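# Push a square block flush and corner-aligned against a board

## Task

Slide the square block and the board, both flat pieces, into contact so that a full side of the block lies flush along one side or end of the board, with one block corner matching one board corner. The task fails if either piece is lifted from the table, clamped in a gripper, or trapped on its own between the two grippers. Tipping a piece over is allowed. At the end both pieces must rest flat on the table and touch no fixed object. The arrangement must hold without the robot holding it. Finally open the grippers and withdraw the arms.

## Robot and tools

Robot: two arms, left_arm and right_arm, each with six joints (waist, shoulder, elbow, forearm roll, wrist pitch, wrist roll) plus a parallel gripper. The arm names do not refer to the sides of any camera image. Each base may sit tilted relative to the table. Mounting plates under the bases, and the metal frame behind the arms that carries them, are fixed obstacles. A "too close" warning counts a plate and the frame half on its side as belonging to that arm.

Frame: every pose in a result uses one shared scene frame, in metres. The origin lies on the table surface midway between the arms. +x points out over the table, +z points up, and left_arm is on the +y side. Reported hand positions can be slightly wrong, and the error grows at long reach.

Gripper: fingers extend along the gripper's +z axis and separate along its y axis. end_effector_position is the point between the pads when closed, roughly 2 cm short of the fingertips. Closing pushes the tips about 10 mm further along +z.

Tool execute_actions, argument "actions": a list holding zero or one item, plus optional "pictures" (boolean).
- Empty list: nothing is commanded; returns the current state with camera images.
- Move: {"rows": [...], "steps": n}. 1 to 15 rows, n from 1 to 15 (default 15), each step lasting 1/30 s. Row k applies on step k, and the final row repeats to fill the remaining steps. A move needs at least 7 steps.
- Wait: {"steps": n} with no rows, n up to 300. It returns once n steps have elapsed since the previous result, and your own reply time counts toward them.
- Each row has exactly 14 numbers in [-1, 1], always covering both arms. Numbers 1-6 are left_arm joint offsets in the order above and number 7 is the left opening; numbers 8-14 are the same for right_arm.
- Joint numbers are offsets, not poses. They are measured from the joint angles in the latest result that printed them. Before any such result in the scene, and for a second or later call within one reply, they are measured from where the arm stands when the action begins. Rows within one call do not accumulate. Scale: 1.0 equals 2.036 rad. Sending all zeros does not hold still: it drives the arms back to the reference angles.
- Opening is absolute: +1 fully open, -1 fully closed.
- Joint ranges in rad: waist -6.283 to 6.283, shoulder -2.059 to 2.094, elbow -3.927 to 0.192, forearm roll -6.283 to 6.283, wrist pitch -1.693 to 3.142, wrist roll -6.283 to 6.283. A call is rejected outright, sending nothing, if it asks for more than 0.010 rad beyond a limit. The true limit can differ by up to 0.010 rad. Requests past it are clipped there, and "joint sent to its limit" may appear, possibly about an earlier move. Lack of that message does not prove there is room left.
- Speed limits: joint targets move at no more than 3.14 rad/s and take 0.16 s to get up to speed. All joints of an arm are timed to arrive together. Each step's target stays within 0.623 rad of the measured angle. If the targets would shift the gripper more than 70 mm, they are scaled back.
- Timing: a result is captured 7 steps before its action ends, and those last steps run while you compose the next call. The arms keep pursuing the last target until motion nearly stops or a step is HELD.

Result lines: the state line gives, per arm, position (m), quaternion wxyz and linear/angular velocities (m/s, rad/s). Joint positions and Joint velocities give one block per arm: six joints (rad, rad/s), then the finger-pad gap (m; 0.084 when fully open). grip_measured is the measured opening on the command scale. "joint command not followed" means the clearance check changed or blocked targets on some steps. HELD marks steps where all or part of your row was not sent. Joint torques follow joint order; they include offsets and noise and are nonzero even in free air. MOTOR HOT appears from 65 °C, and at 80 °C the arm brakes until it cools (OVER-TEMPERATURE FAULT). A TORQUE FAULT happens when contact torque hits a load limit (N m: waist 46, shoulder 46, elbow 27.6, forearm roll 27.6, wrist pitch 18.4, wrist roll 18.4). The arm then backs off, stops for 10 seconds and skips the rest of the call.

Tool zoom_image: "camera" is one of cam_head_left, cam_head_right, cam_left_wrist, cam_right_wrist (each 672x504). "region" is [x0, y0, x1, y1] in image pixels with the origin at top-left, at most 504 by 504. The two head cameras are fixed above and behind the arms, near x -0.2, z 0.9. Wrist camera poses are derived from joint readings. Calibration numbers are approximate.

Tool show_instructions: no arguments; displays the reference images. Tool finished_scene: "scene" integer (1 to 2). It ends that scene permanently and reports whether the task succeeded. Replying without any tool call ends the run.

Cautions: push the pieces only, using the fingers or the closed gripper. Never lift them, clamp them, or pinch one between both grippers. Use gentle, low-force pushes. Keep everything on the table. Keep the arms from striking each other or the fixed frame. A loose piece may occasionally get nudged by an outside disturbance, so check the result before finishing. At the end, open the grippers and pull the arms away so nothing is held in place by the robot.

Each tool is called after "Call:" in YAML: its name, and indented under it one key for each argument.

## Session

Call:
show_instructions:

Call:
execute_actions:
  actions: []

Reference images for this scene: manual page 1, manual page 2, manual page 3, manual page 4, manual page 5, manual page 6.

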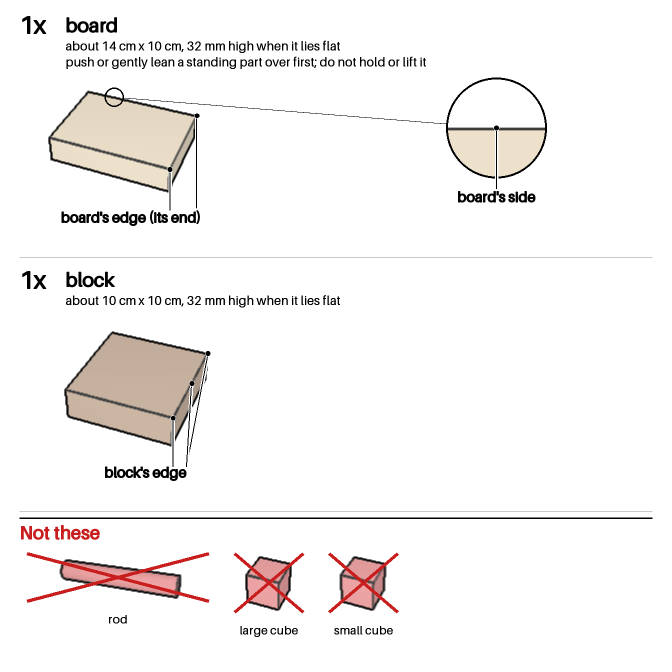

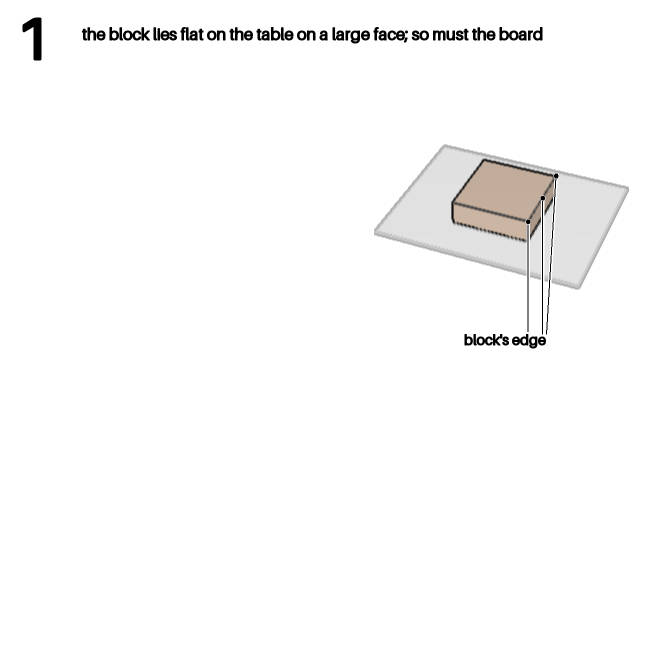

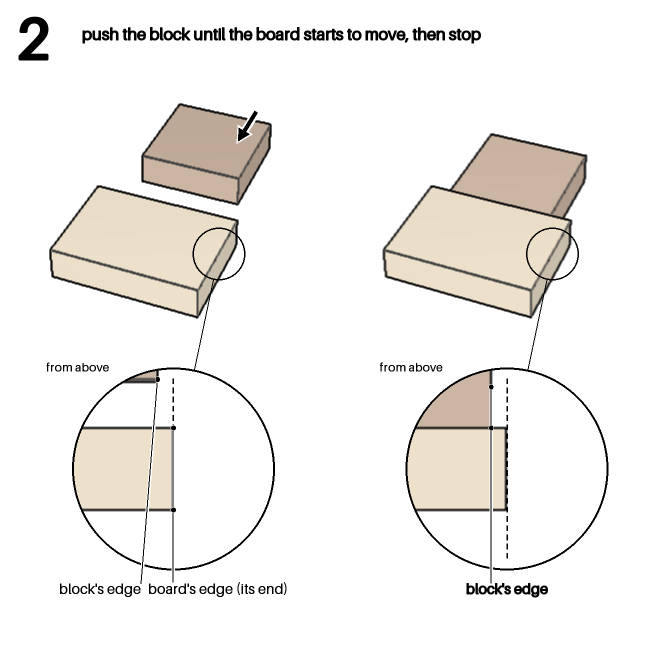

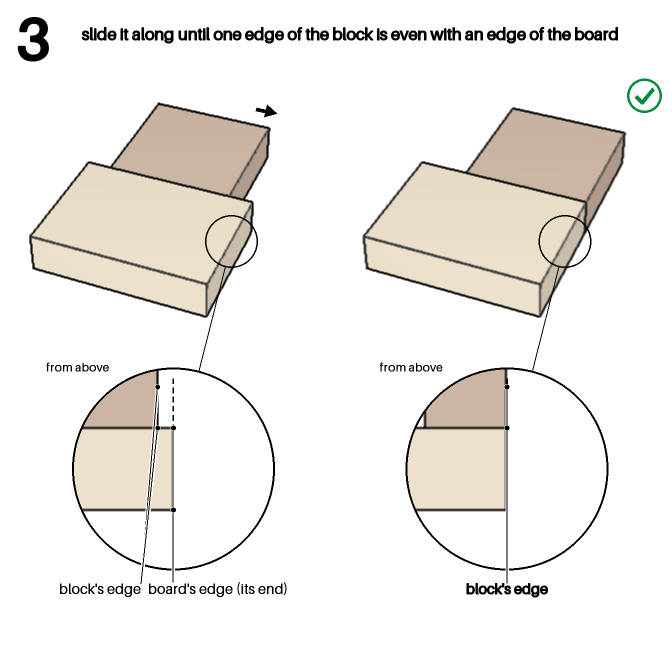

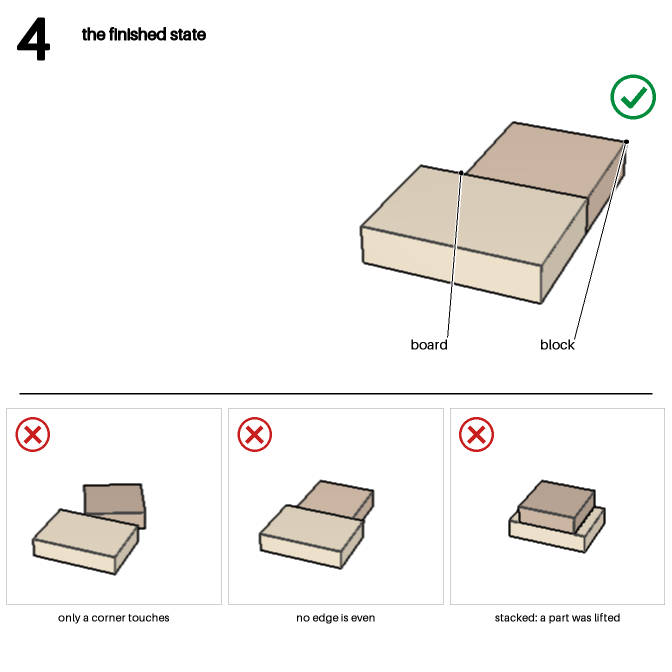

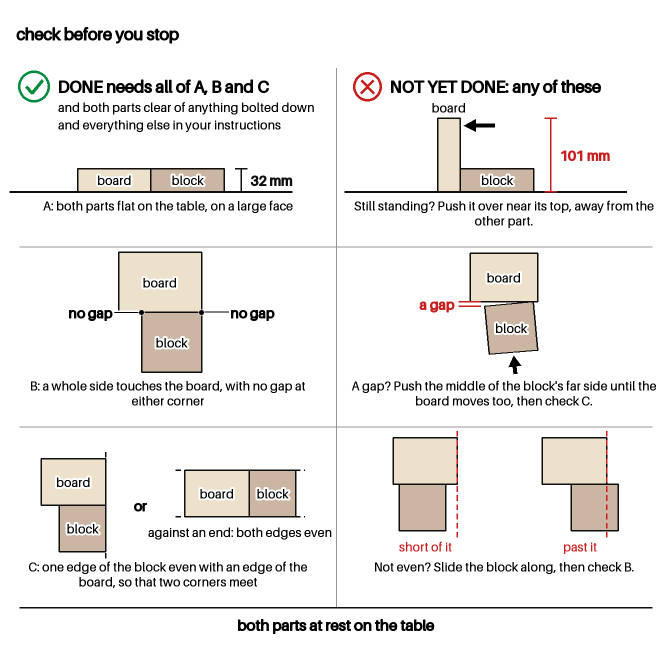

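Scene clock: 0.00 s of 4267.00 s.
left_arm: end_effector_position=(+0.3273, +0.6559, +0.3786) grip_measured=+1.00 end_effector_quat_wxyz=(-0.039, +0.905, +0.406, +0.118) end_effector_velocity=(+0.000, -0.000, +0.000) end_effector_angular_velocity=(+0.000, -0.002, -0.000) | right_arm: end_effector_position=(+0.7121, -0.1605, +0.3717) grip_measured=+1.00 end_effector_quat_wxyz=(-0.521, +0.395, -0.641, -0.403) end_effector_velocity=(+0.000, -0.001, +0.001) end_effector_angular_velocity=(-0.000, -0.001, -0.001)
Joint positions: left_arm=[-1.131 -0.934 -0.8    1.187  2.324 -1.349  0.084] | right_arm=[ 0.316  0.673 -1.728  0.67   0.611  1.463  0.084]
Joint velocities: left_arm=[-0.001  0.     0.     0.001 -0.    -0.    -0.   ] | right_arm=[ 0.    -0.001  0.    -0.    -0.    -0.     0.   ]
Joint torques (N m, as the arm reports them, + toward a larger angle): no reading
Motor temperatures (°C, as the motors report them): left_arm=[32 34 36 32 34 34] | right_arm=[34 34 39 35 30 33]
camera_calibration (this result's frames):
cam_left_wrist: T_world_to_cam=[[0.74124, -0.670411, 0.0333476, 0.21483], [-0.641767, -0.722379, -0.257495, 0.848143], [0.196717, 0.169464, -0.965704, 0.322179], [0, 0, 0, 1]] pos_world=[0.321692, 0.702107, 0.522359]
cam_right_wrist: T_world_to_cam=[[-0.914964, 0.384906, 0.121199, 0.705076], [0.161719, 0.0745779, 0.984015, -0.403956], [0.369714, 0.919938, -0.130483, 0.0625042], [0, 0, 0, 1]] pos_world=[0.687338, -0.298762, 0.3202]

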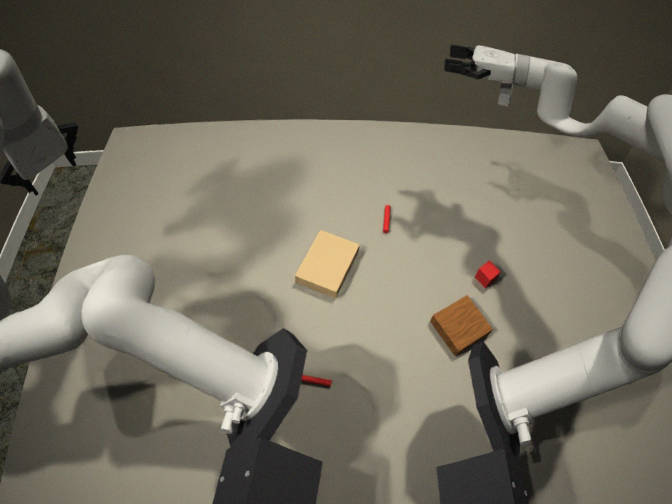

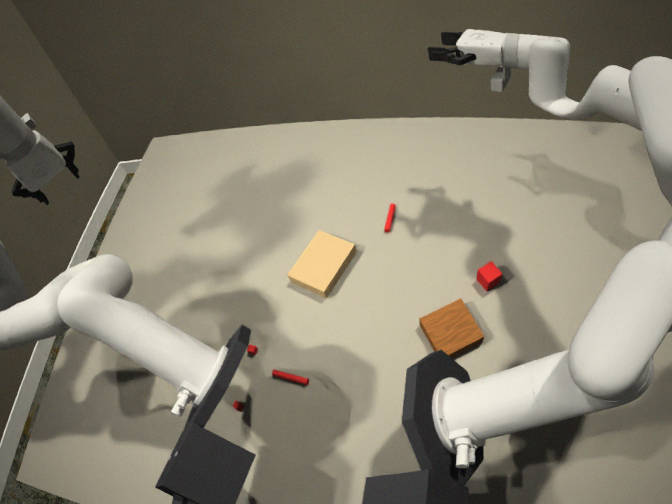

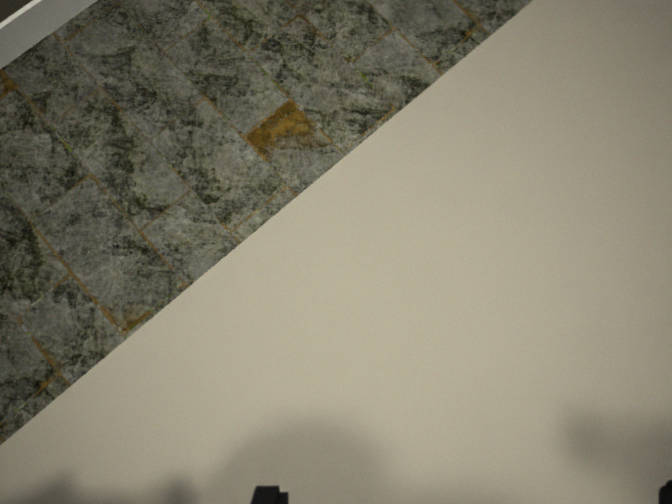

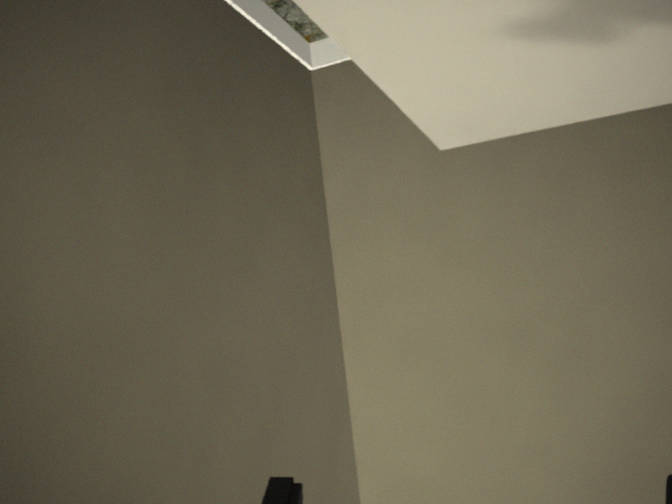

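Call:
zoom_image:
  camera: "cam_head_left"
  region: [280, 190, 420, 310]

Call:
zoom_image:
  camera: "cam_head_left"
  region: [410, 250, 530, 370]

Call:
zoom_image:
  camera: "cam_head_right"
  region: [270, 190, 410, 310]

Call:
zoom_image:
  camera: "cam_head_right"
  region: [400, 250, 520, 370]

Region (280, 190, 420, 310) of cam_head_left's 672x504 image, scaled by 3.600, with more detail than that image has; it fills the top 432 rows of this view, and the rest is white.

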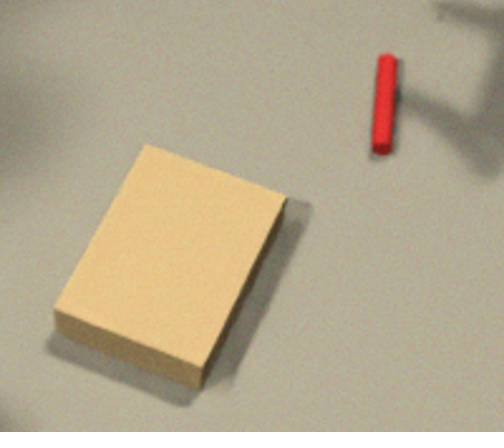

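Region (410, 250, 530, 370) of cam_head_left's 672x504 image, scaled by 4.200, with more detail than that image has.

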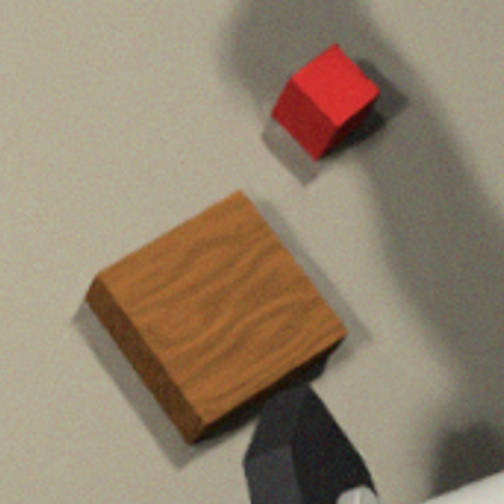

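Region (270, 190, 410, 310) of cam_head_right's 672x504 image, scaled by 3.600, with more detail than that image has; it fills the top 432 rows of this view, and the rest is white.

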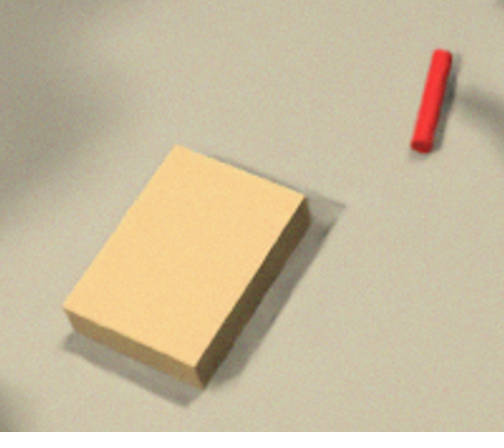

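Region (400, 250, 520, 370) of cam_head_right's 672x504 image, scaled by 4.200, with more detail than that image has.

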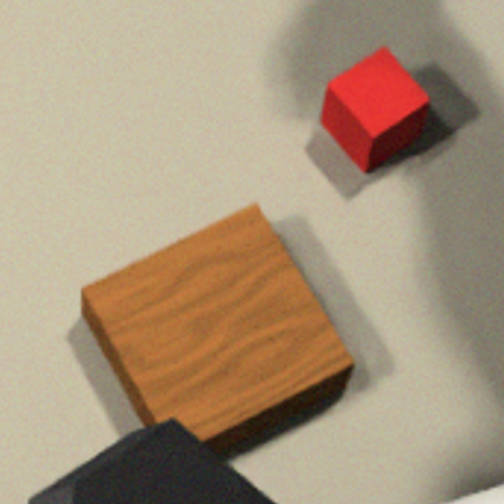

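Call:
execute_actions:
  actions:
    - {"rows":[[0.2775,0.6228,0.2009,0.0118,-0.6591,-0.0157,1,0.025,-0.335,0.7019,-0.9435,0.2063,-1.0,0.43]],"steps":15}

Call:
execute_actions:
  actions:
    - {"steps":35}

Scene clock: 8.00 s of 4267.00 s.
left_arm: end_effector_position=(+0.3614, +0.6023, +0.3683) grip_measured=+1.00 end_effector_quat_wxyz=(-0.111, +0.921, +0.344, +0.147) end_effector_velocity=(+0.170, -0.302, -0.107) end_effector_angular_velocity=(+0.724, +0.116, -0.707) | right_arm: end_effector_position=(+0.6453, -0.1762, +0.3837) grip_measured=+0.42 end_effector_quat_wxyz=(-0.524, +0.556, -0.552, -0.334) end_effector_velocity=(-0.371, -0.126, +0.024) end_effector_angular_velocity=(-1.022, -1.604, +1.085)
Joint positions: left_arm=[-0.989 -0.769 -0.696  1.193  2.159 -1.357  0.084] | right_arm=[ 0.332  0.485 -1.538  0.48   0.732  1.272  0.062]
Joint velocities: left_arm=[ 0.664  0.884  0.477  0.029 -0.878 -0.038 -0.   ] | right_arm=[ 0.08  -1.063  1.042 -1.097  0.585 -1.091 -0.   ]
Joint torques (N m, as the arm reports them, + toward a larger angle): left_arm=[-5.78  8.02 -7.03  1.35 -2.08 -1.03] | right_arm=[31.06 -7.99 -3.94  0.48  0.07  0.12]
Motor temperatures (°C, as the motors report them): left_arm=[32 34 36 32 34 34] | right_arm=[35 34 40 35 30 33]
Steps of this call (steps 1 to 90: nothing new was sent; then 4.73 s passed at rest; steps 91 to 98: the first 8 steps of this action). Readings (joint positions):
91: left_arm=[-1.131 -0.934 -0.800 1.187 2.324 -1.349] | right_arm=[0.316 0.673 -1.728 0.670 0.611 1.463]
92: left_arm=[-1.128 -0.932 -0.798 1.188 2.320 -1.350] | right_arm=[0.316 0.670 -1.724 0.666 0.614 1.459]
94: left_arm=[-1.094 -0.899 -0.779 1.190 2.283 -1.352] | right_arm=[0.319 0.635 -1.683 0.628 0.641 1.419]
98: the state above

Scene clock: 9.17 s of 4267.00 s.
left_arm: end_effector_position=(+0.2977, +0.2418, +0.1287) grip_measured=+1.00 end_effector_quat_wxyz=(-0.043, +0.986, -0.155, +0.053) end_effector_velocity=(-0.314, -0.217, -0.196) end_effector_angular_velocity=(-0.357, +0.670, -0.687) | right_arm: end_effector_position=(+0.2486, -0.2213, +0.1329) grip_measured=+0.42 end_effector_quat_wxyz=(-0.154, +0.860, +0.483, -0.062) end_effector_velocity=(-0.135, -0.214, -0.249) end_effector_angular_velocity=(-0.375, -1.959, +4.033)
Joint positions: left_arm=[-0.604  0.203 -0.418  1.21   1.131 -1.379  0.084] | right_arm=[ 0.364  0.036 -0.471 -0.806  1.004 -0.016  0.062]
Joint velocities: left_arm=[ 0.23   0.786  0.166  0.01  -0.891 -0.013 -0.   ] | right_arm=[ 0.019 -0.257  0.963 -2.332  0.153 -2.418  0.   ]
Joint torques (N m, as the arm reports them, + toward a larger angle): left_arm=[-11.91  -3.46  -6.87  -0.33  -2.35  -0.92] | right_arm=[16.54 -7.81 -4.8  -1.1  -2.53 -0.77]
Motor temperatures (°C, as the motors report them): left_arm=[32 34 36 32 34 34] | right_arm=[35 34 40 35 30 33]
Kept back: nothing.
Steps of this call (steps 1 to 7: the last 7 steps of your previous action; steps 8 to 35: the robot went on to your last target). Readings (joint positions):
1: left_arm=[-0.968 -0.740 -0.681 1.194 2.129 -1.359] | right_arm=[0.334 0.451 -1.503 0.443 0.751 1.236]
2: left_arm=[-0.948 -0.711 -0.667 1.195 2.100 -1.360] | right_arm=[0.336 0.420 -1.467 0.407 0.768 1.199]
4: left_arm=[-0.910 -0.652 -0.640 1.197 2.042 -1.362] | right_arm=[0.340 0.368 -1.396 0.336 0.800 1.129]
8: left_arm=[-0.847 -0.536 -0.594 1.199 1.927 -1.365] | right_arm=[0.346 0.290 -1.263 0.204 0.849 0.997]
35: the state above

Call:
execute_actions:
  actions:
    - {"rows":[[0.0187,0.0643,0.0133,0.0005,-0.0732,-0.001,1,0.0015,-0.0221,0.0845,-0.2186,0.0133,-0.3522,0.43]],"steps":15}

Call:
execute_actions:
  actions:
    - {"steps":14}
  pictures: true

Scene clock: 9.63 s of 4267.00 s.
left_arm: end_effector_position=(+0.2418, +0.2098, +0.1003) grip_measured=+1.00 end_effector_quat_wxyz=(-0.001, +0.978, -0.207, +0.001) end_effector_velocity=(-0.009, -0.003, -0.004) end_effector_angular_velocity=(-0.004, +0.017, -0.016) | right_arm: end_effector_position=(+0.2390, -0.2536, +0.0996) grip_measured=+0.42 end_effector_quat_wxyz=(-0.002, +0.528, +0.849, -0.000) end_effector_velocity=(-0.002, -0.002, -0.003) end_effector_angular_velocity=(-0.017, -0.038, +0.449)
Joint positions: left_arm=[-0.567  0.331 -0.392  1.211  0.984 -1.381  0.084] | right_arm=[ 0.367 -0.008 -0.302 -1.245  1.03  -0.694  0.062]
Joint velocities: left_arm=[ 0.003  0.017  0.006 -0.001 -0.016  0.001  0.   ] | right_arm=[ 0.001 -0.003  0.025 -0.058  0.003 -0.4    0.   ]
Joint torques (N m, as the arm reports them, + toward a larger angle): left_arm=[-12.2   -3.95  -5.84  -0.28  -2.53  -0.85] | right_arm=[13.25 -6.31 -4.62  0.17 -2.71  0.58]
Motor temperatures (°C, as the motors report them): left_arm=[32 34 36 32 34 34] | right_arm=[35 34 40 35 30 33]
Steps of this call (steps 1 to 6: the robot went on to your last target; steps 7 to 14: the first 8 steps of this action). Readings (joint positions):
7: left_arm=[-0.570 0.320 -0.393 1.211 0.999 -1.381] | right_arm=[0.367 -0.003 -0.320 -1.193 1.028 -0.491]
8: left_arm=[-0.569 0.324 -0.393 1.211 0.994 -1.381] | right_arm=[0.367 -0.005 -0.314 -1.209 1.029 -0.519]
10: left_arm=[-0.568 0.328 -0.393 1.211 0.989 -1.381] | right_arm=[0.367 -0.007 -0.308 -1.229 1.030 -0.586]
14: the state above

Scene clock: 10.10 s of 4267.00 s.
left_arm: end_effector_position=(+0.2406, +0.2096, +0.0997) grip_measured=+1.00 end_effector_quat_wxyz=(-0.000, +0.978, -0.208, -0.000) end_effector_velocity=(-0.000, +0.000, -0.000) end_effector_angular_velocity=(+0.001, +0.001, +0.001) | right_arm: end_effector_position=(+0.2385, -0.2538, +0.0992) grip_measured=+0.42 end_effector_quat_wxyz=(-0.000, +0.510, +0.860, -0.000) end_effector_velocity=(-0.000, -0.000, -0.000) end_effector_angular_velocity=(-0.001, -0.000, +0.006)
Joint positions: left_arm=[-0.566  0.334 -0.391  1.211  0.982 -1.381  0.084] | right_arm=[ 0.367 -0.009 -0.299 -1.251  1.031 -0.733  0.062]
Joint velocities: left_arm=[-0.     0.001  0.    -0.001  0.001 -0.001 -0.   ] | right_arm=[ 0.     0.     0.    -0.001  0.001 -0.005 -0.   ]
Joint torques (N m, as the arm reports them, + toward a larger angle): left_arm=[-12.39  -3.75  -5.8   -0.34  -2.58  -0.88] | right_arm=[13.45 -5.95 -4.18  0.04 -2.69 -0.01]
Motor temperatures (°C, as the motors report them): left_arm=[32 34 36 32 34 34] | right_arm=[35 34 40 35 30 33]
Kept back: nothing.
Steps of this call (steps 1 to 7: the last 7 steps of your previous action; steps 8 to 14: the robot went on to your last target). Readings (joint positions):
1: left_arm=[-0.566 0.332 -0.392 1.211 0.984 -1.381] | right_arm=[0.367 -0.008 -0.301 -1.246 1.031 -0.705]
2: left_arm=[-0.566 0.332 -0.392 1.211 0.983 -1.381] | right_arm=[0.367 -0.008 -0.301 -1.248 1.031 -0.713]
4: left_arm=[-0.566 0.333 -0.392 1.211 0.983 -1.381] | right_arm=[0.367 -0.009 -0.300 -1.249 1.031 -0.723]
8: left_arm=[-0.566 0.333 -0.392 1.211 0.983 -1.381] | right_arm=[0.367 -0.009 -0.299 -1.250 1.031 -0.730]
14: the state above
camera_calibration (this result's frames):
cam_left_wrist: T_world_to_cam=[[-0.408554, -0.912702, 0.00759332, 0.319197], [-0.912694, 0.408445, -0.0127017, 0.201993], [0.00849143, -0.0121197, -0.99989, 0.232348], [0, 0, 0, 1]] pos_world=[0.312794, 0.211645, 0.232464]
cam_right_wrist: T_world_to_cam=[[0.886163, 0.462861, -0.0217875, -0.0549116], [0.463072, -0.886303, 0.00560479, -0.270932], [-0.0167161, -0.015056, -0.999747, 0.22899], [0, 0, 0, 1]] pos_world=[0.17795, -0.211264, 0.229254]

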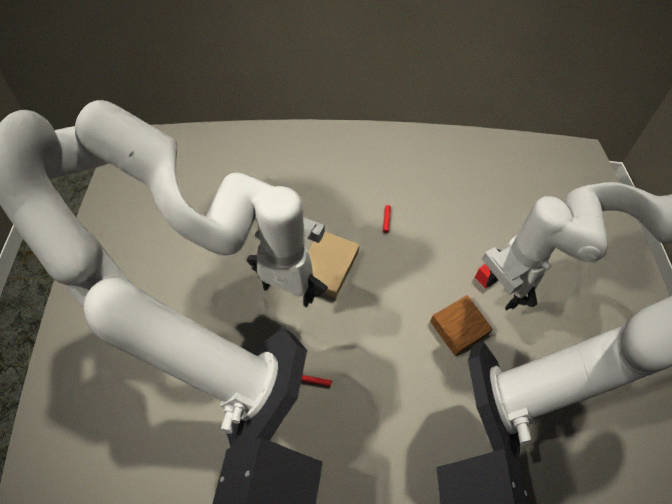

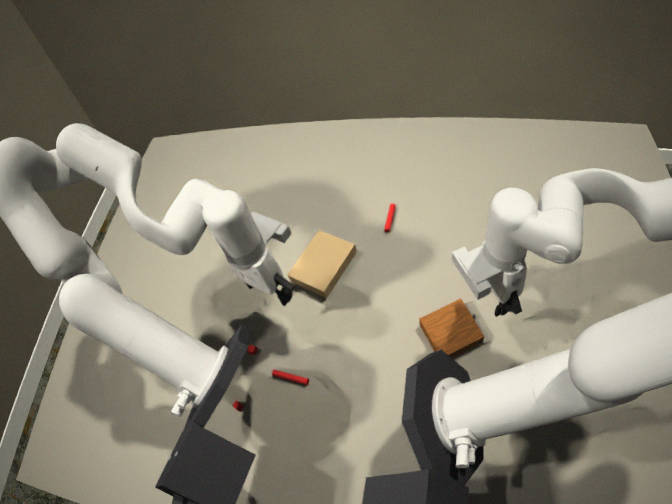

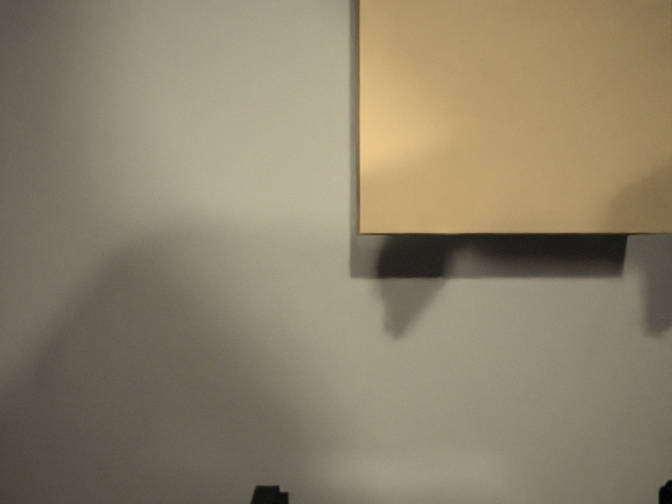

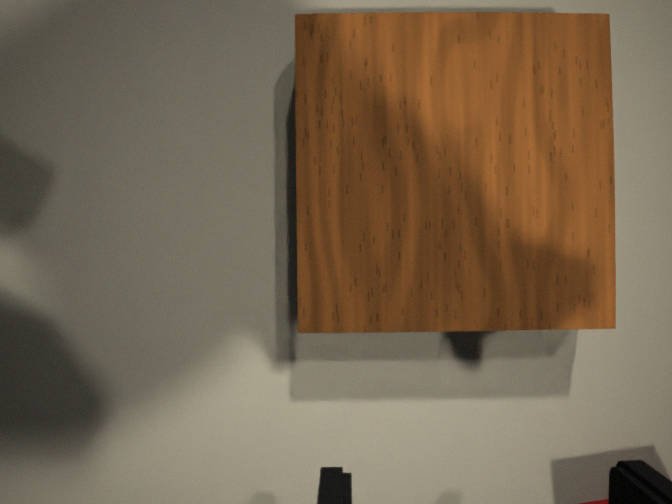

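Call:
zoom_image:
  camera: "cam_right_wrist"
  region: [472, 384, 672, 504]

Region (472, 384, 672, 504) of cam_right_wrist's 672x504 image, scaled by 2.520, with more detail than that image has; it fills the top 302 rows of this view, and the rest is white.

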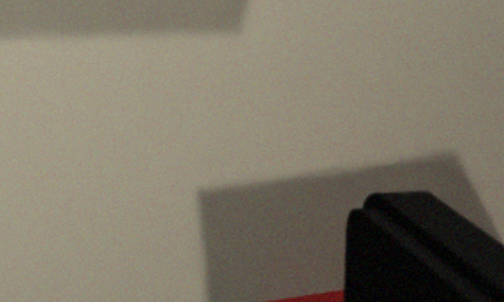

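Call:
execute_actions:
  actions:
    - {"rows":[[0,0,0,0,0,0,1,-0.0112,0.0121,-0.0031,-0.0165,-0.0037,0.0102,0.43],[0,0,0,0,0,0,1,-0.0279,0.0302,-0.0078,-0.0411,-0.0093,0.0256,0.43],[0,0,0,0,0,0,1,-0.0447,0.0483,-0.0125,-0.0658,-0.0149,0.0409,0.43],[0,0,0,0,0,0,1,-0.0614,0.0664,-0.0172,-0.0905,-0.0205,0.0562,0.43],[0,0,0,0,0,0,1,-0.0782,0.0846,-0.0218,-0.1152,-0.0261,0.0715,0.43],[0,0,0,0,0,0,1,-0.0949,0.1027,-0.0265,-0.1398,-0.0317,0.0869,0.43],[0,0,0,0,0,0,1,-0.1061,0.1148,-0.0296,-0.1563,-0.0354,0.0971,0.43],[0,0,0,0,0,0,1,-0.1117,0.1208,-0.0312,-0.1645,-0.0373,0.1022,0.43]],"steps":15}

Call:
execute_actions:
  actions:
    - {"steps":16}
  pictures: true

Scene clock: 16.70 s of 4267.00 s.
left_arm: end_effector_position=(+0.2406, +0.2096, +0.0997) grip_measured=+1.00 end_effector_quat_wxyz=(-0.000, +0.978, -0.208, -0.000) end_effector_velocity=(+0.000, +0.000, +0.000) end_effector_angular_velocity=(+0.000, -0.000, +0.001) | right_arm: end_effector_position=(+0.2396, -0.2503, +0.0632) grip_measured=+0.42 end_effector_quat_wxyz=(+0.005, +0.512, +0.859, -0.005) end_effector_velocity=(-0.034, +0.045, -0.263) end_effector_angular_velocity=(-0.008, +0.027, +0.017)
Joint positions: left_arm=[-0.566  0.334 -0.391  1.211  0.982 -1.381  0.084] | right_arm=[ 0.252  0.116 -0.332 -1.422  0.992 -0.627  0.062]
Joint velocities: left_arm=[-0.    -0.     0.    -0.001  0.    -0.001 -0.   ] | right_arm=[-0.827  0.901 -0.221 -1.2   -0.264  0.738 -0.   ]
Joint torques (N m, as the arm reports them, + toward a larger angle): left_arm=[-12.67  -3.96  -5.8   -0.43  -2.65  -1.  ] | right_arm=[15.09 -6.98 -2.2   0.13 -2.56 -0.07]
Motor temperatures (°C, as the motors report them): left_arm=[32 34 36 32 34 34] | right_arm=[35 34 40 35 30 33]
Steps of this call (steps 1 to 30: the robot went on to your last target; steps 31 to 90: nothing new was sent; then 3.33 s passed at rest; steps 91 to 98: the first 8 steps of this action). Readings (joint positions):
91: left_arm=[-0.566 0.334 -0.391 1.211 0.982 -1.381] | right_arm=[0.367 -0.009 -0.299 -1.251 1.031 -0.733]
92: left_arm=[-0.566 0.334 -0.391 1.211 0.982 -1.381] | right_arm=[0.365 -0.006 -0.299 -1.255 1.030 -0.730]
94: left_arm=[-0.566 0.334 -0.391 1.211 0.982 -1.381] | right_arm=[0.345 0.015 -0.306 -1.286 1.022 -0.711]
98: the state above

Scene clock: 17.23 s of 4267.00 s.
left_arm: end_effector_position=(+0.2406, +0.2096, +0.0997) grip_measured=+1.00 end_effector_quat_wxyz=(-0.000, +0.978, -0.208, -0.000) end_effector_velocity=(-0.000, +0.000, -0.000) end_effector_angular_velocity=(+0.001, +0.002, +0.001) | right_arm: end_effector_position=(+0.2324, -0.2414, +0.0286) grip_measured=+0.42 end_effector_quat_wxyz=(-0.000, +0.511, +0.859, -0.000) end_effector_velocity=(-0.002, +0.000, -0.003) end_effector_angular_velocity=(-0.000, +0.004, +0.003)
Joint positions: left_arm=[-0.566  0.334 -0.391  1.211  0.982 -1.381  0.084] | right_arm=[ 0.141  0.236 -0.362 -1.585  0.955 -0.525  0.062]
Joint velocities: left_arm=[ 0.     0.    -0.    -0.002  0.     0.    -0.   ] | right_arm=[-0.009  0.008 -0.    -0.009 -0.001  0.003  0.   ]
Joint torques (N m, as the arm reports them, + toward a larger angle): left_arm=[-12.4   -3.84  -5.88  -0.33  -2.79  -0.97] | right_arm=[16.54 -8.6  -1.18  0.1  -2.63 -0.02]
Motor temperatures (°C, as the motors report them): left_arm=[32 34 36 32 34 34] | right_arm=[35 34 40 35 30 33]
Kept back: nothing.
Steps of this call (steps 1 to 7: the last 7 steps of your previous action; steps 8 to 16: the robot went on to your last target). Readings (joint positions):
1: left_arm=[-0.566 0.334 -0.391 1.211 0.982 -1.381] | right_arm=[0.224 0.146 -0.339 -1.461 0.984 -0.602]
2: left_arm=[-0.566 0.334 -0.391 1.211 0.982 -1.381] | right_arm=[0.200 0.173 -0.345 -1.496 0.976 -0.581]
4: left_arm=[-0.566 0.334 -0.391 1.211 0.982 -1.381] | right_arm=[0.168 0.208 -0.353 -1.542 0.966 -0.553]
8: left_arm=[-0.566 0.334 -0.391 1.211 0.982 -1.381] | right_arm=[0.147 0.229 -0.360 -1.574 0.958 -0.532]
16: the state above
camera_calibration (this result's frames):
cam_left_wrist: T_world_to_cam=[[-0.408555, -0.912702, 0.00759326, 0.319197], [-0.912694, 0.408445, -0.0127014, 0.201992], [0.00849118, -0.0121196, -0.999891, 0.232348], [0, 0, 0, 1]] pos_world=[0.312794, 0.211645, 0.232464]
cam_right_wrist: T_world_to_cam=[[0.887823, 0.459671, -0.0217756, -0.0579372], [0.459882, -0.887962, 0.00566869, -0.256331], [-0.0167302, -0.015047, -0.999747, 0.158518], [0, 0, 0, 1]] pos_world=[0.171972, -0.198595, 0.158669]

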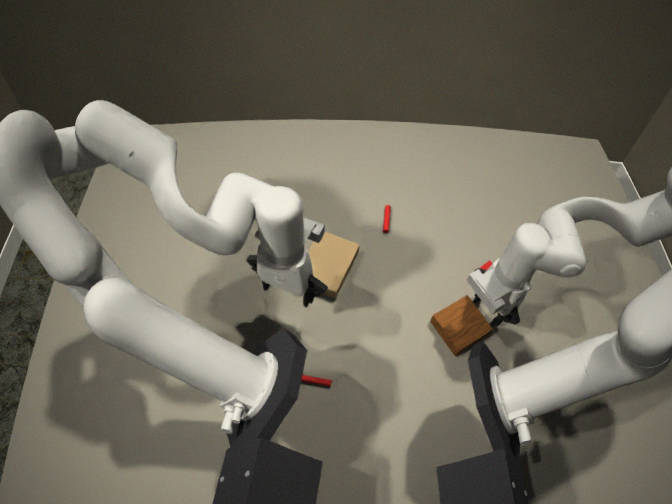

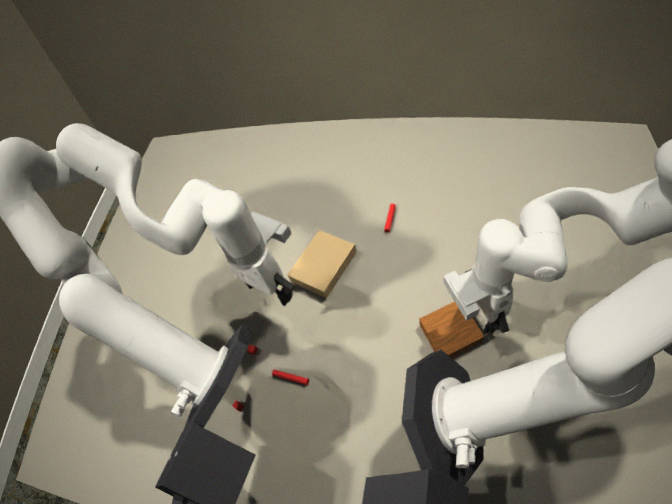

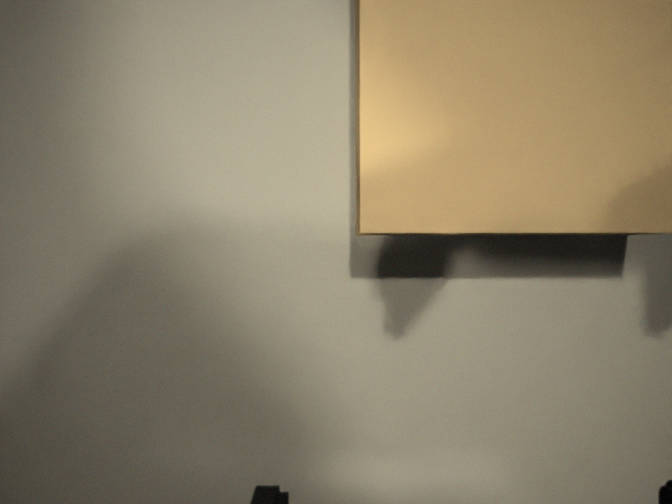

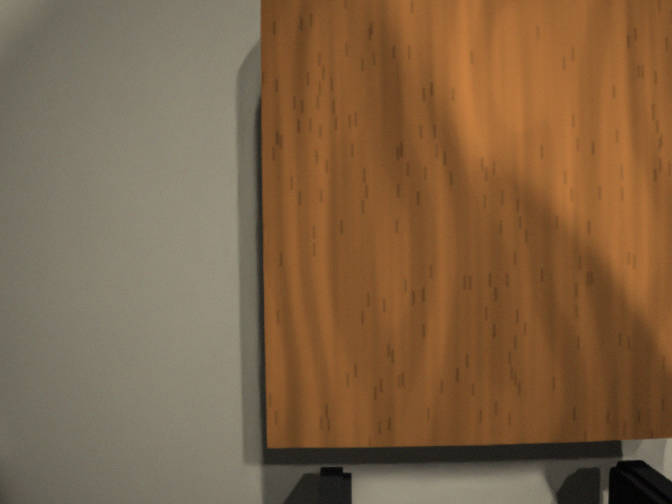

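Call:
execute_actions:
  actions:
    - {"rows":[[0,0,0,0,0,0,1,0.0019,0.0032,-0.0003,-0.0001,0.0003,0.0035,0.43],[0,0,0,0,0,0,1,0.0037,0.0065,-0.0006,-0.0002,0.0006,0.0071,0.43],[0,0,0,0,0,0,1,0.0056,0.0097,-0.0009,-0.0003,0.0009,0.0106,0.43],[0,0,0,0,0,0,1,0.0074,0.013,-0.0012,-0.0004,0.0012,0.0142,0.43],[0,0,0,0,0,0,1,0.0093,0.0162,-0.0015,-0.0005,0.0015,0.0177,0.43],[0,0,0,0,0,0,1,0.0112,0.0184,0.0001,-0.0014,0.0017,0.0383,0.43],[0,0,0,0,0,0,1,0.013,0.0207,0.0017,-0.0022,0.0019,0.0589,0.43],[0,0,0,0,0,0,1,0.0149,0.0229,0.0034,-0.0031,0.0021,0.0794,0.43],[0,0,0,0,0,0,1,0.0168,0.0252,0.005,-0.0039,0.0023,0.1,0.43],[0,0,0,0,0,0,1,0.0187,0.0274,0.0066,-0.0048,0.0025,0.1206,0.43],[0,0,0,0,0,0,1,0.0205,0.0296,0.0082,-0.0057,0.0027,0.1412,0.43],[0,0,0,0,0,0,1,0.0224,0.0319,0.0098,-0.0065,0.0029,0.1618,0.43],[0,0,0,0,0,0,1,0.0243,0.0341,0.0115,-0.0074,0.0031,0.1823,0.43],[0,0,0,0,0,0,1,0.0261,0.0364,0.0131,-0.0082,0.0033,0.2029,0.43],[0,0,0,0,0,0,1,0.028,0.0386,0.0147,-0.0091,0.0034,0.2235,0.43]],"steps":15}

Call:
execute_actions:
  actions:
    - {"rows":[[0,0,0,0,0,0,1,0.0114,0.0148,0.0066,-0.0035,0.0009,0.1113,0.43],[0,0,0,0,0,0,1,0.0149,0.0199,0.0062,-0.0034,0.0009,0.1341,0.43],[0,0,0,0,0,0,1,0.0183,0.0249,0.0058,-0.0032,0.001,0.1569,0.43],[0,0,0,0,0,0,1,0.0218,0.03,0.0054,-0.003,0.001,0.1797,0.43],[0,0,0,0,0,0,1,0.0252,0.0351,0.005,-0.0028,0.0011,0.2025,0.43],[0,0,0,0,0,0,1,0.0286,0.0402,0.0047,-0.0027,0.0011,0.2252,0.43],[0,0,0,0,0,0,1,0.0321,0.0453,0.0043,-0.0025,0.0012,0.248,0.43],[0,0,0,0,0,0,1,0.0355,0.0503,0.0039,-0.0023,0.0012,0.2708,0.43],[0,0,0,0,0,0,1,0.039,0.0554,0.0035,-0.0022,0.0013,0.2936,0.43],[0,0,0,0,0,0,1,0.0424,0.0605,0.0031,-0.002,0.0013,0.3164,0.43],[0,0,0,0,0,0,1,0.0466,0.067,0.0004,-0.0005,0.0009,0.3383,0.43],[0,0,0,0,0,0,1,0.0508,0.0735,-0.0023,0.0009,0.0004,0.3602,0.43],[0,0,0,0,0,0,1,0.0549,0.0799,-0.0049,0.0024,0,0.3821,0.43],[0,0,0,0,0,0,1,0.0591,0.0864,-0.0076,0.0039,-0.0005,0.404,0.43],[0,0,0,0,0,0,1,0.0633,0.0929,-0.0103,0.0054,-0.0009,0.426,0.43]],"steps":15}

Call:
execute_actions:
  actions:
    - {"rows":[[0,0,0,0,0,0,1,0.0222,0.0343,-0.0142,0.0078,-0.0023,0.1161,0.43],[0,0,0,0,0,0,1,0.0263,0.0408,-0.0169,0.0093,-0.0028,0.138,0.43],[0,0,0,0,0,0,1,0.0305,0.0473,-0.0196,0.0107,-0.0032,0.1599,0.43],[0,0,0,0,0,0,1,0.0347,0.0538,-0.0222,0.0122,-0.0037,0.1819,0.43],[0,0,0,0,0,0,1,0.0389,0.0603,-0.0249,0.0137,-0.0041,0.2038,0.43],[0,0,0,0,0,0,1,0.0416,0.066,-0.0313,0.0168,-0.0045,0.203,0.43],[0,0,0,0,0,0,1,0.0442,0.0717,-0.0376,0.0199,-0.0048,0.2022,0.43],[0,0,0,0,0,0,1,0.0469,0.0774,-0.044,0.0229,-0.0052,0.2013,0.43],[0,0,0,0,0,0,1,0.0495,0.0831,-0.0504,0.026,-0.0055,0.2005,0.43],[0,0,0,0,0,0,1,0.0522,0.0888,-0.0568,0.0291,-0.0059,0.1997,0.43],[0,0,0,0,0,0,1,0.0548,0.0945,-0.0631,0.0322,-0.0062,0.1989,0.43],[0,0,0,0,0,0,1,0.0575,0.1002,-0.0695,0.0353,-0.0066,0.1981,0.43],[0,0,0,0,0,0,1,0.0601,0.1059,-0.0759,0.0383,-0.0069,0.1972,0.43],[0,0,0,0,0,0,1,0.0628,0.1116,-0.0822,0.0414,-0.0073,0.1964,0.43],[0,0,0,0,0,0,1,0.0654,0.1173,-0.0886,0.0445,-0.0076,0.1956,0.43]],"steps":15}

Call:
execute_actions:
  actions:
    - {"steps":22}
  pictures: true

Scene clock: 20.50 s of 4267.00 s.
left_arm: end_effector_position=(+0.2406, +0.2096, +0.0997) grip_measured=+1.00 end_effector_quat_wxyz=(-0.000, +0.978, -0.208, -0.000) end_effector_velocity=(+0.000, -0.000, -0.000) end_effector_angular_velocity=(-0.001, -0.000, -0.000) | right_arm: end_effector_position=(+0.2276, -0.2342, +0.0282) grip_measured=+0.42 end_effector_quat_wxyz=(-0.000, +0.517, +0.856, -0.000) end_effector_velocity=(-0.038, +0.039, -0.001) end_effector_angular_velocity=(-0.001, +0.002, -0.367)
Joint positions: left_arm=[-0.566  0.334 -0.391  1.211  0.982 -1.381  0.084] | right_arm=[ 0.157  0.263 -0.363 -1.586  0.957 -0.48   0.062]
Joint velocities: left_arm=[ 0.001 -0.    -0.     0.001 -0.001 -0.    -0.   ] | right_arm=[ 0.091  0.134  0.028 -0.021  0.012  0.564 -0.   ]
Joint torques (N m, as the arm reports them, + toward a larger angle): left_arm=[-12.44  -3.87  -5.87  -0.42  -2.6   -0.92] | right_arm=[16.67 -8.31 -0.89 -0.28 -2.68  0.4 ]
Motor temperatures (°C, as the motors report them): left_arm=[32 34 36 32 34 34] | right_arm=[35 34 39 35 30 33]
Steps of this call (steps 1 to 15: the robot went on to your last target; steps 16 to 90: nothing new was sent; steps 91 to 98: the first 8 steps of this action). Readings (joint positions):
91: left_arm=[-0.566 0.334 -0.391 1.211 0.982 -1.381] | right_arm=[0.140 0.237 -0.362 -1.586 0.955 -0.524]
92: left_arm=[-0.566 0.334 -0.391 1.211 0.982 -1.381] | right_arm=[0.140 0.238 -0.362 -1.586 0.955 -0.523]
94: left_arm=[-0.566 0.334 -0.391 1.211 0.982 -1.381] | right_arm=[0.145 0.244 -0.363 -1.585 0.956 -0.516]
98: the state above

Scene clock: 21.00 s of 4267.00 s.
left_arm: end_effector_position=(+0.2406, +0.2096, +0.0997) grip_measured=+1.00 end_effector_quat_wxyz=(-0.000, +0.978, -0.208, -0.000) end_effector_velocity=(-0.000, -0.000, -0.000) end_effector_angular_velocity=(-0.001, +0.000, +0.000) | right_arm: end_effector_position=(+0.1982, -0.2097, +0.0283) grip_measured=+0.42 end_effector_quat_wxyz=(-0.001, +0.685, +0.728, -0.000) end_effector_velocity=(-0.056, +0.070, +0.000) end_effector_angular_velocity=(+0.001, -0.001, -1.004)
Joint positions: left_arm=[-0.566  0.334 -0.391  1.211  0.982 -1.381  0.084] | right_arm=[ 0.221  0.35  -0.336 -1.601  0.962  0.082  0.062]
Joint velocities: left_arm=[ 0.001  0.     0.     0.    -0.001 -0.    -0.   ] | right_arm=[ 0.196  0.287 -0.013  0.004  0.004  1.339 -0.   ]
Joint torques (N m, as the arm reports them, + toward a larger angle): left_arm=[-12.45  -3.76  -5.65  -0.32  -2.49  -0.85] | right_arm=[16.7  -8.12 -0.96 -0.14 -2.91  0.1 ]
Motor temperatures (°C, as the motors report them): left_arm=[32 34 36 32 34 34] | right_arm=[35 34 39 35 30 33]
Steps of this call (steps 1 to 7: the last 7 steps of your previous action; steps 8 to 15: the first 8 steps of this action, its rows measured from where the robot was after step 7). Readings (joint positions):
7: left_arm=[-0.566 0.334 -0.391 1.211 0.982 -1.381] | right_arm=[0.180 0.294 -0.346 -1.596 0.960 -0.255]
8: left_arm=[-0.566 0.334 -0.391 1.211 0.982 -1.381] | right_arm=[0.184 0.298 -0.343 -1.597 0.961 -0.216]
9: left_arm=[-0.566 0.334 -0.391 1.211 0.982 -1.381] | right_arm=[0.188 0.303 -0.340 -1.599 0.961 -0.176]
11: left_arm=[-0.566 0.334 -0.391 1.211 0.982 -1.381] | right_arm=[0.197 0.316 -0.337 -1.601 0.962 -0.093]
15: the state above

Scene clock: 21.50 s of 4267.00 s.
left_arm: end_effector_position=(+0.2406, +0.2096, +0.0997) grip_measured=+1.00 end_effector_quat_wxyz=(-0.000, +0.978, -0.208, -0.000) end_effector_velocity=(+0.000, +0.000, -0.000) end_effector_angular_velocity=(+0.000, -0.000, -0.001) | right_arm: end_effector_position=(+0.1796, -0.1683, +0.0284) grip_measured=+0.42 end_effector_quat_wxyz=(-0.001, +0.844, +0.536, -0.001) end_effector_velocity=(+0.004, +0.102, -0.003) end_effector_angular_velocity=(-0.009, +0.016, -0.658)
Joint positions: left_arm=[-0.566  0.334 -0.391  1.211  0.982 -1.381  0.084] | right_arm=[ 0.337  0.528 -0.391 -1.571  0.955  0.731  0.062]
Joint velocities: left_arm=[ 0.     0.    -0.     0.001  0.     0.    -0.   ] | right_arm=[ 0.247  0.437 -0.278  0.153 -0.03   0.841 -0.   ]
Joint torques (N m, as the arm reports them, + toward a larger angle): left_arm=[-12.29  -3.74  -5.75  -0.35  -2.63  -0.95] | right_arm=[16.89 -9.96 -2.91 -0.18 -2.89 -0.78]
Motor temperatures (°C, as the motors report them): left_arm=[32 34 36 32 34 34] | right_arm=[35 34 39 35 30 33]
Steps of this call (steps 1 to 7: the last 7 steps of your previous action; steps 8 to 15: the first 8 steps of this action, its rows measured from where the robot was after step 7). Readings (joint positions):
7: left_arm=[-0.566 0.334 -0.391 1.211 0.982 -1.381] | right_arm=[0.271 0.424 -0.346 -1.596 0.962 0.400]
8: left_arm=[-0.566 0.334 -0.391 1.211 0.982 -1.381] | right_arm=[0.279 0.437 -0.350 -1.594 0.961 0.445]
9: left_arm=[-0.566 0.334 -0.391 1.211 0.982 -1.381] | right_arm=[0.287 0.449 -0.355 -1.591 0.960 0.490]
11: left_arm=[-0.566 0.334 -0.391 1.211 0.982 -1.381] | right_arm=[0.304 0.475 -0.366 -1.585 0.959 0.574]
15: the state above

Scene clock: 22.23 s of 4267.00 s.
left_arm: end_effector_position=(+0.2406, +0.2096, +0.0997) grip_measured=+1.00 end_effector_quat_wxyz=(-0.000, +0.978, -0.208, -0.000) end_effector_velocity=(+0.000, -0.000, +0.000) end_effector_angular_velocity=(-0.001, -0.001, +0.001) | right_arm: end_effector_position=(+0.2007, -0.1321, +0.0282) grip_measured=+0.42 end_effector_quat_wxyz=(-0.000, +0.861, +0.508, -0.000) end_effector_velocity=(-0.000, +0.001, -0.001) end_effector_angular_velocity=(-0.001, +0.002, +0.000)
Joint positions: left_arm=[-0.566  0.334 -0.391  1.211  0.982 -1.381  0.084] | right_arm=[ 0.404  0.663 -0.525 -1.506  0.946  0.798  0.062]
Joint velocities: left_arm=[-0.001 -0.001 -0.     0.    -0.    -0.001  0.   ] | right_arm=[ 0.001  0.006 -0.004  0.002  0.     0.001 -0.   ]
Joint torques (N m, as the arm reports them, + toward a larger angle): left_arm=[-12.76  -3.94  -5.75  -0.39  -2.51  -0.9 ] | right_arm=[ 19.16 -10.23  -2.26  -0.31  -2.89   0.07]
Motor temperatures (°C, as the motors report them): left_arm=[32 34 36 32 34 34] | right_arm=[35 34 39 35 30 33]
Kept back: nothing.
Steps of this call (steps 1 to 7: the last 7 steps of your previous action; steps 8 to 22: the robot went on to your last target). Readings (joint positions):
1: left_arm=[-0.566 0.334 -0.391 1.211 0.982 -1.381] | right_arm=[0.345 0.542 -0.401 -1.566 0.954 0.755]
2: left_arm=[-0.566 0.334 -0.391 1.211 0.982 -1.381] | right_arm=[0.352 0.556 -0.413 -1.560 0.953 0.771]
4: left_arm=[-0.566 0.334 -0.391 1.211 0.982 -1.381] | right_arm=[0.365 0.581 -0.438 -1.548 0.951 0.788]
8: left_arm=[-0.566 0.334 -0.391 1.211 0.982 -1.381] | right_arm=[0.388 0.628 -0.488 -1.524 0.949 0.798]
22: the state above
camera_calibration (this result's frames):
cam_left_wrist: T_world_to_cam=[[-0.408555, -0.912702, 0.00759315, 0.319197], [-0.912694, 0.408446, -0.0127014, 0.201992], [0.00849119, -0.0121194, -0.999891, 0.232348], [0, 0, 0, 1]] pos_world=[0.312794, 0.211645, 0.232464]
cam_right_wrist: T_world_to_cam=[[0.864869, -0.501491, -0.0225398, -0.202355], [-0.501494, -0.865141, 0.00592468, 0.0512328], [-0.0224713, 0.00617952, -0.999728, 0.163218], [0, 0, 0, 1]] pos_world=[0.204371, -0.0581642, 0.158309]

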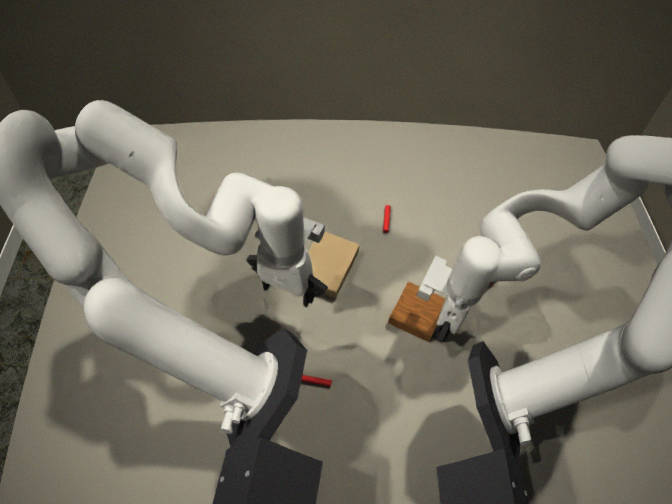

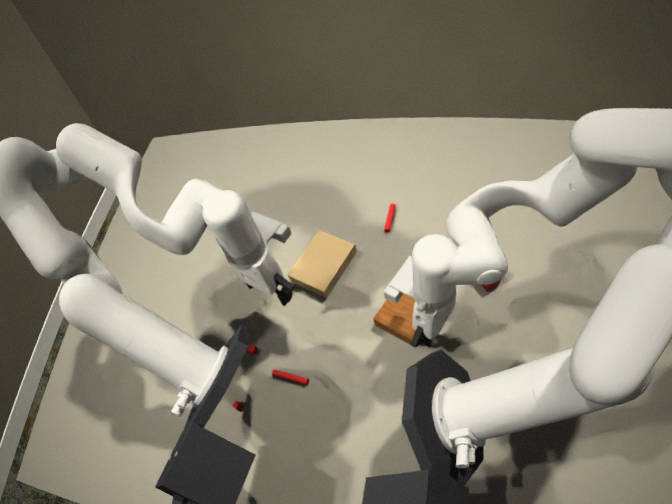

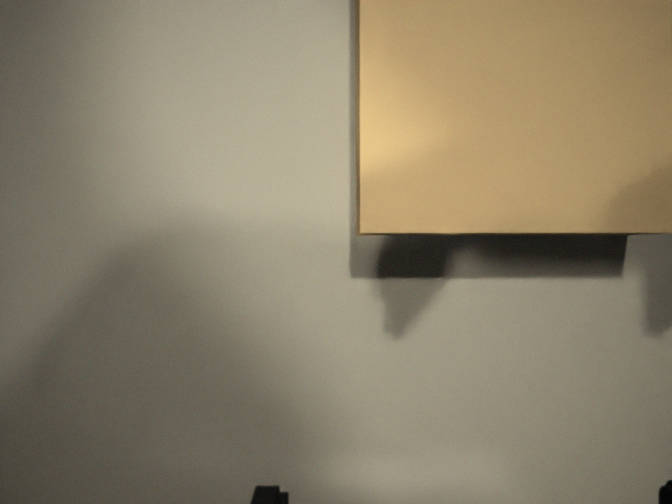

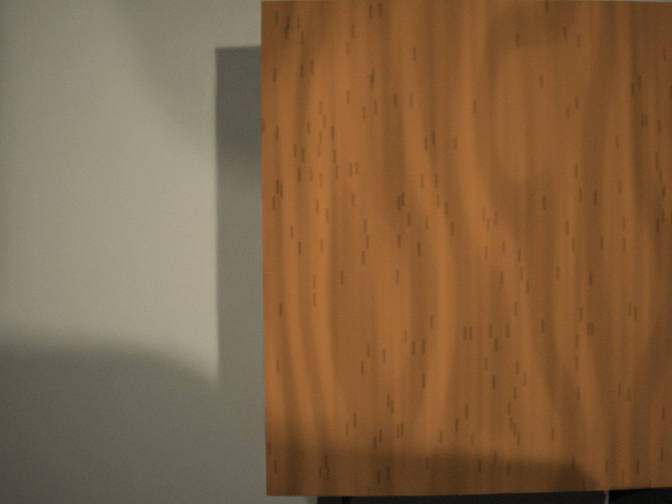

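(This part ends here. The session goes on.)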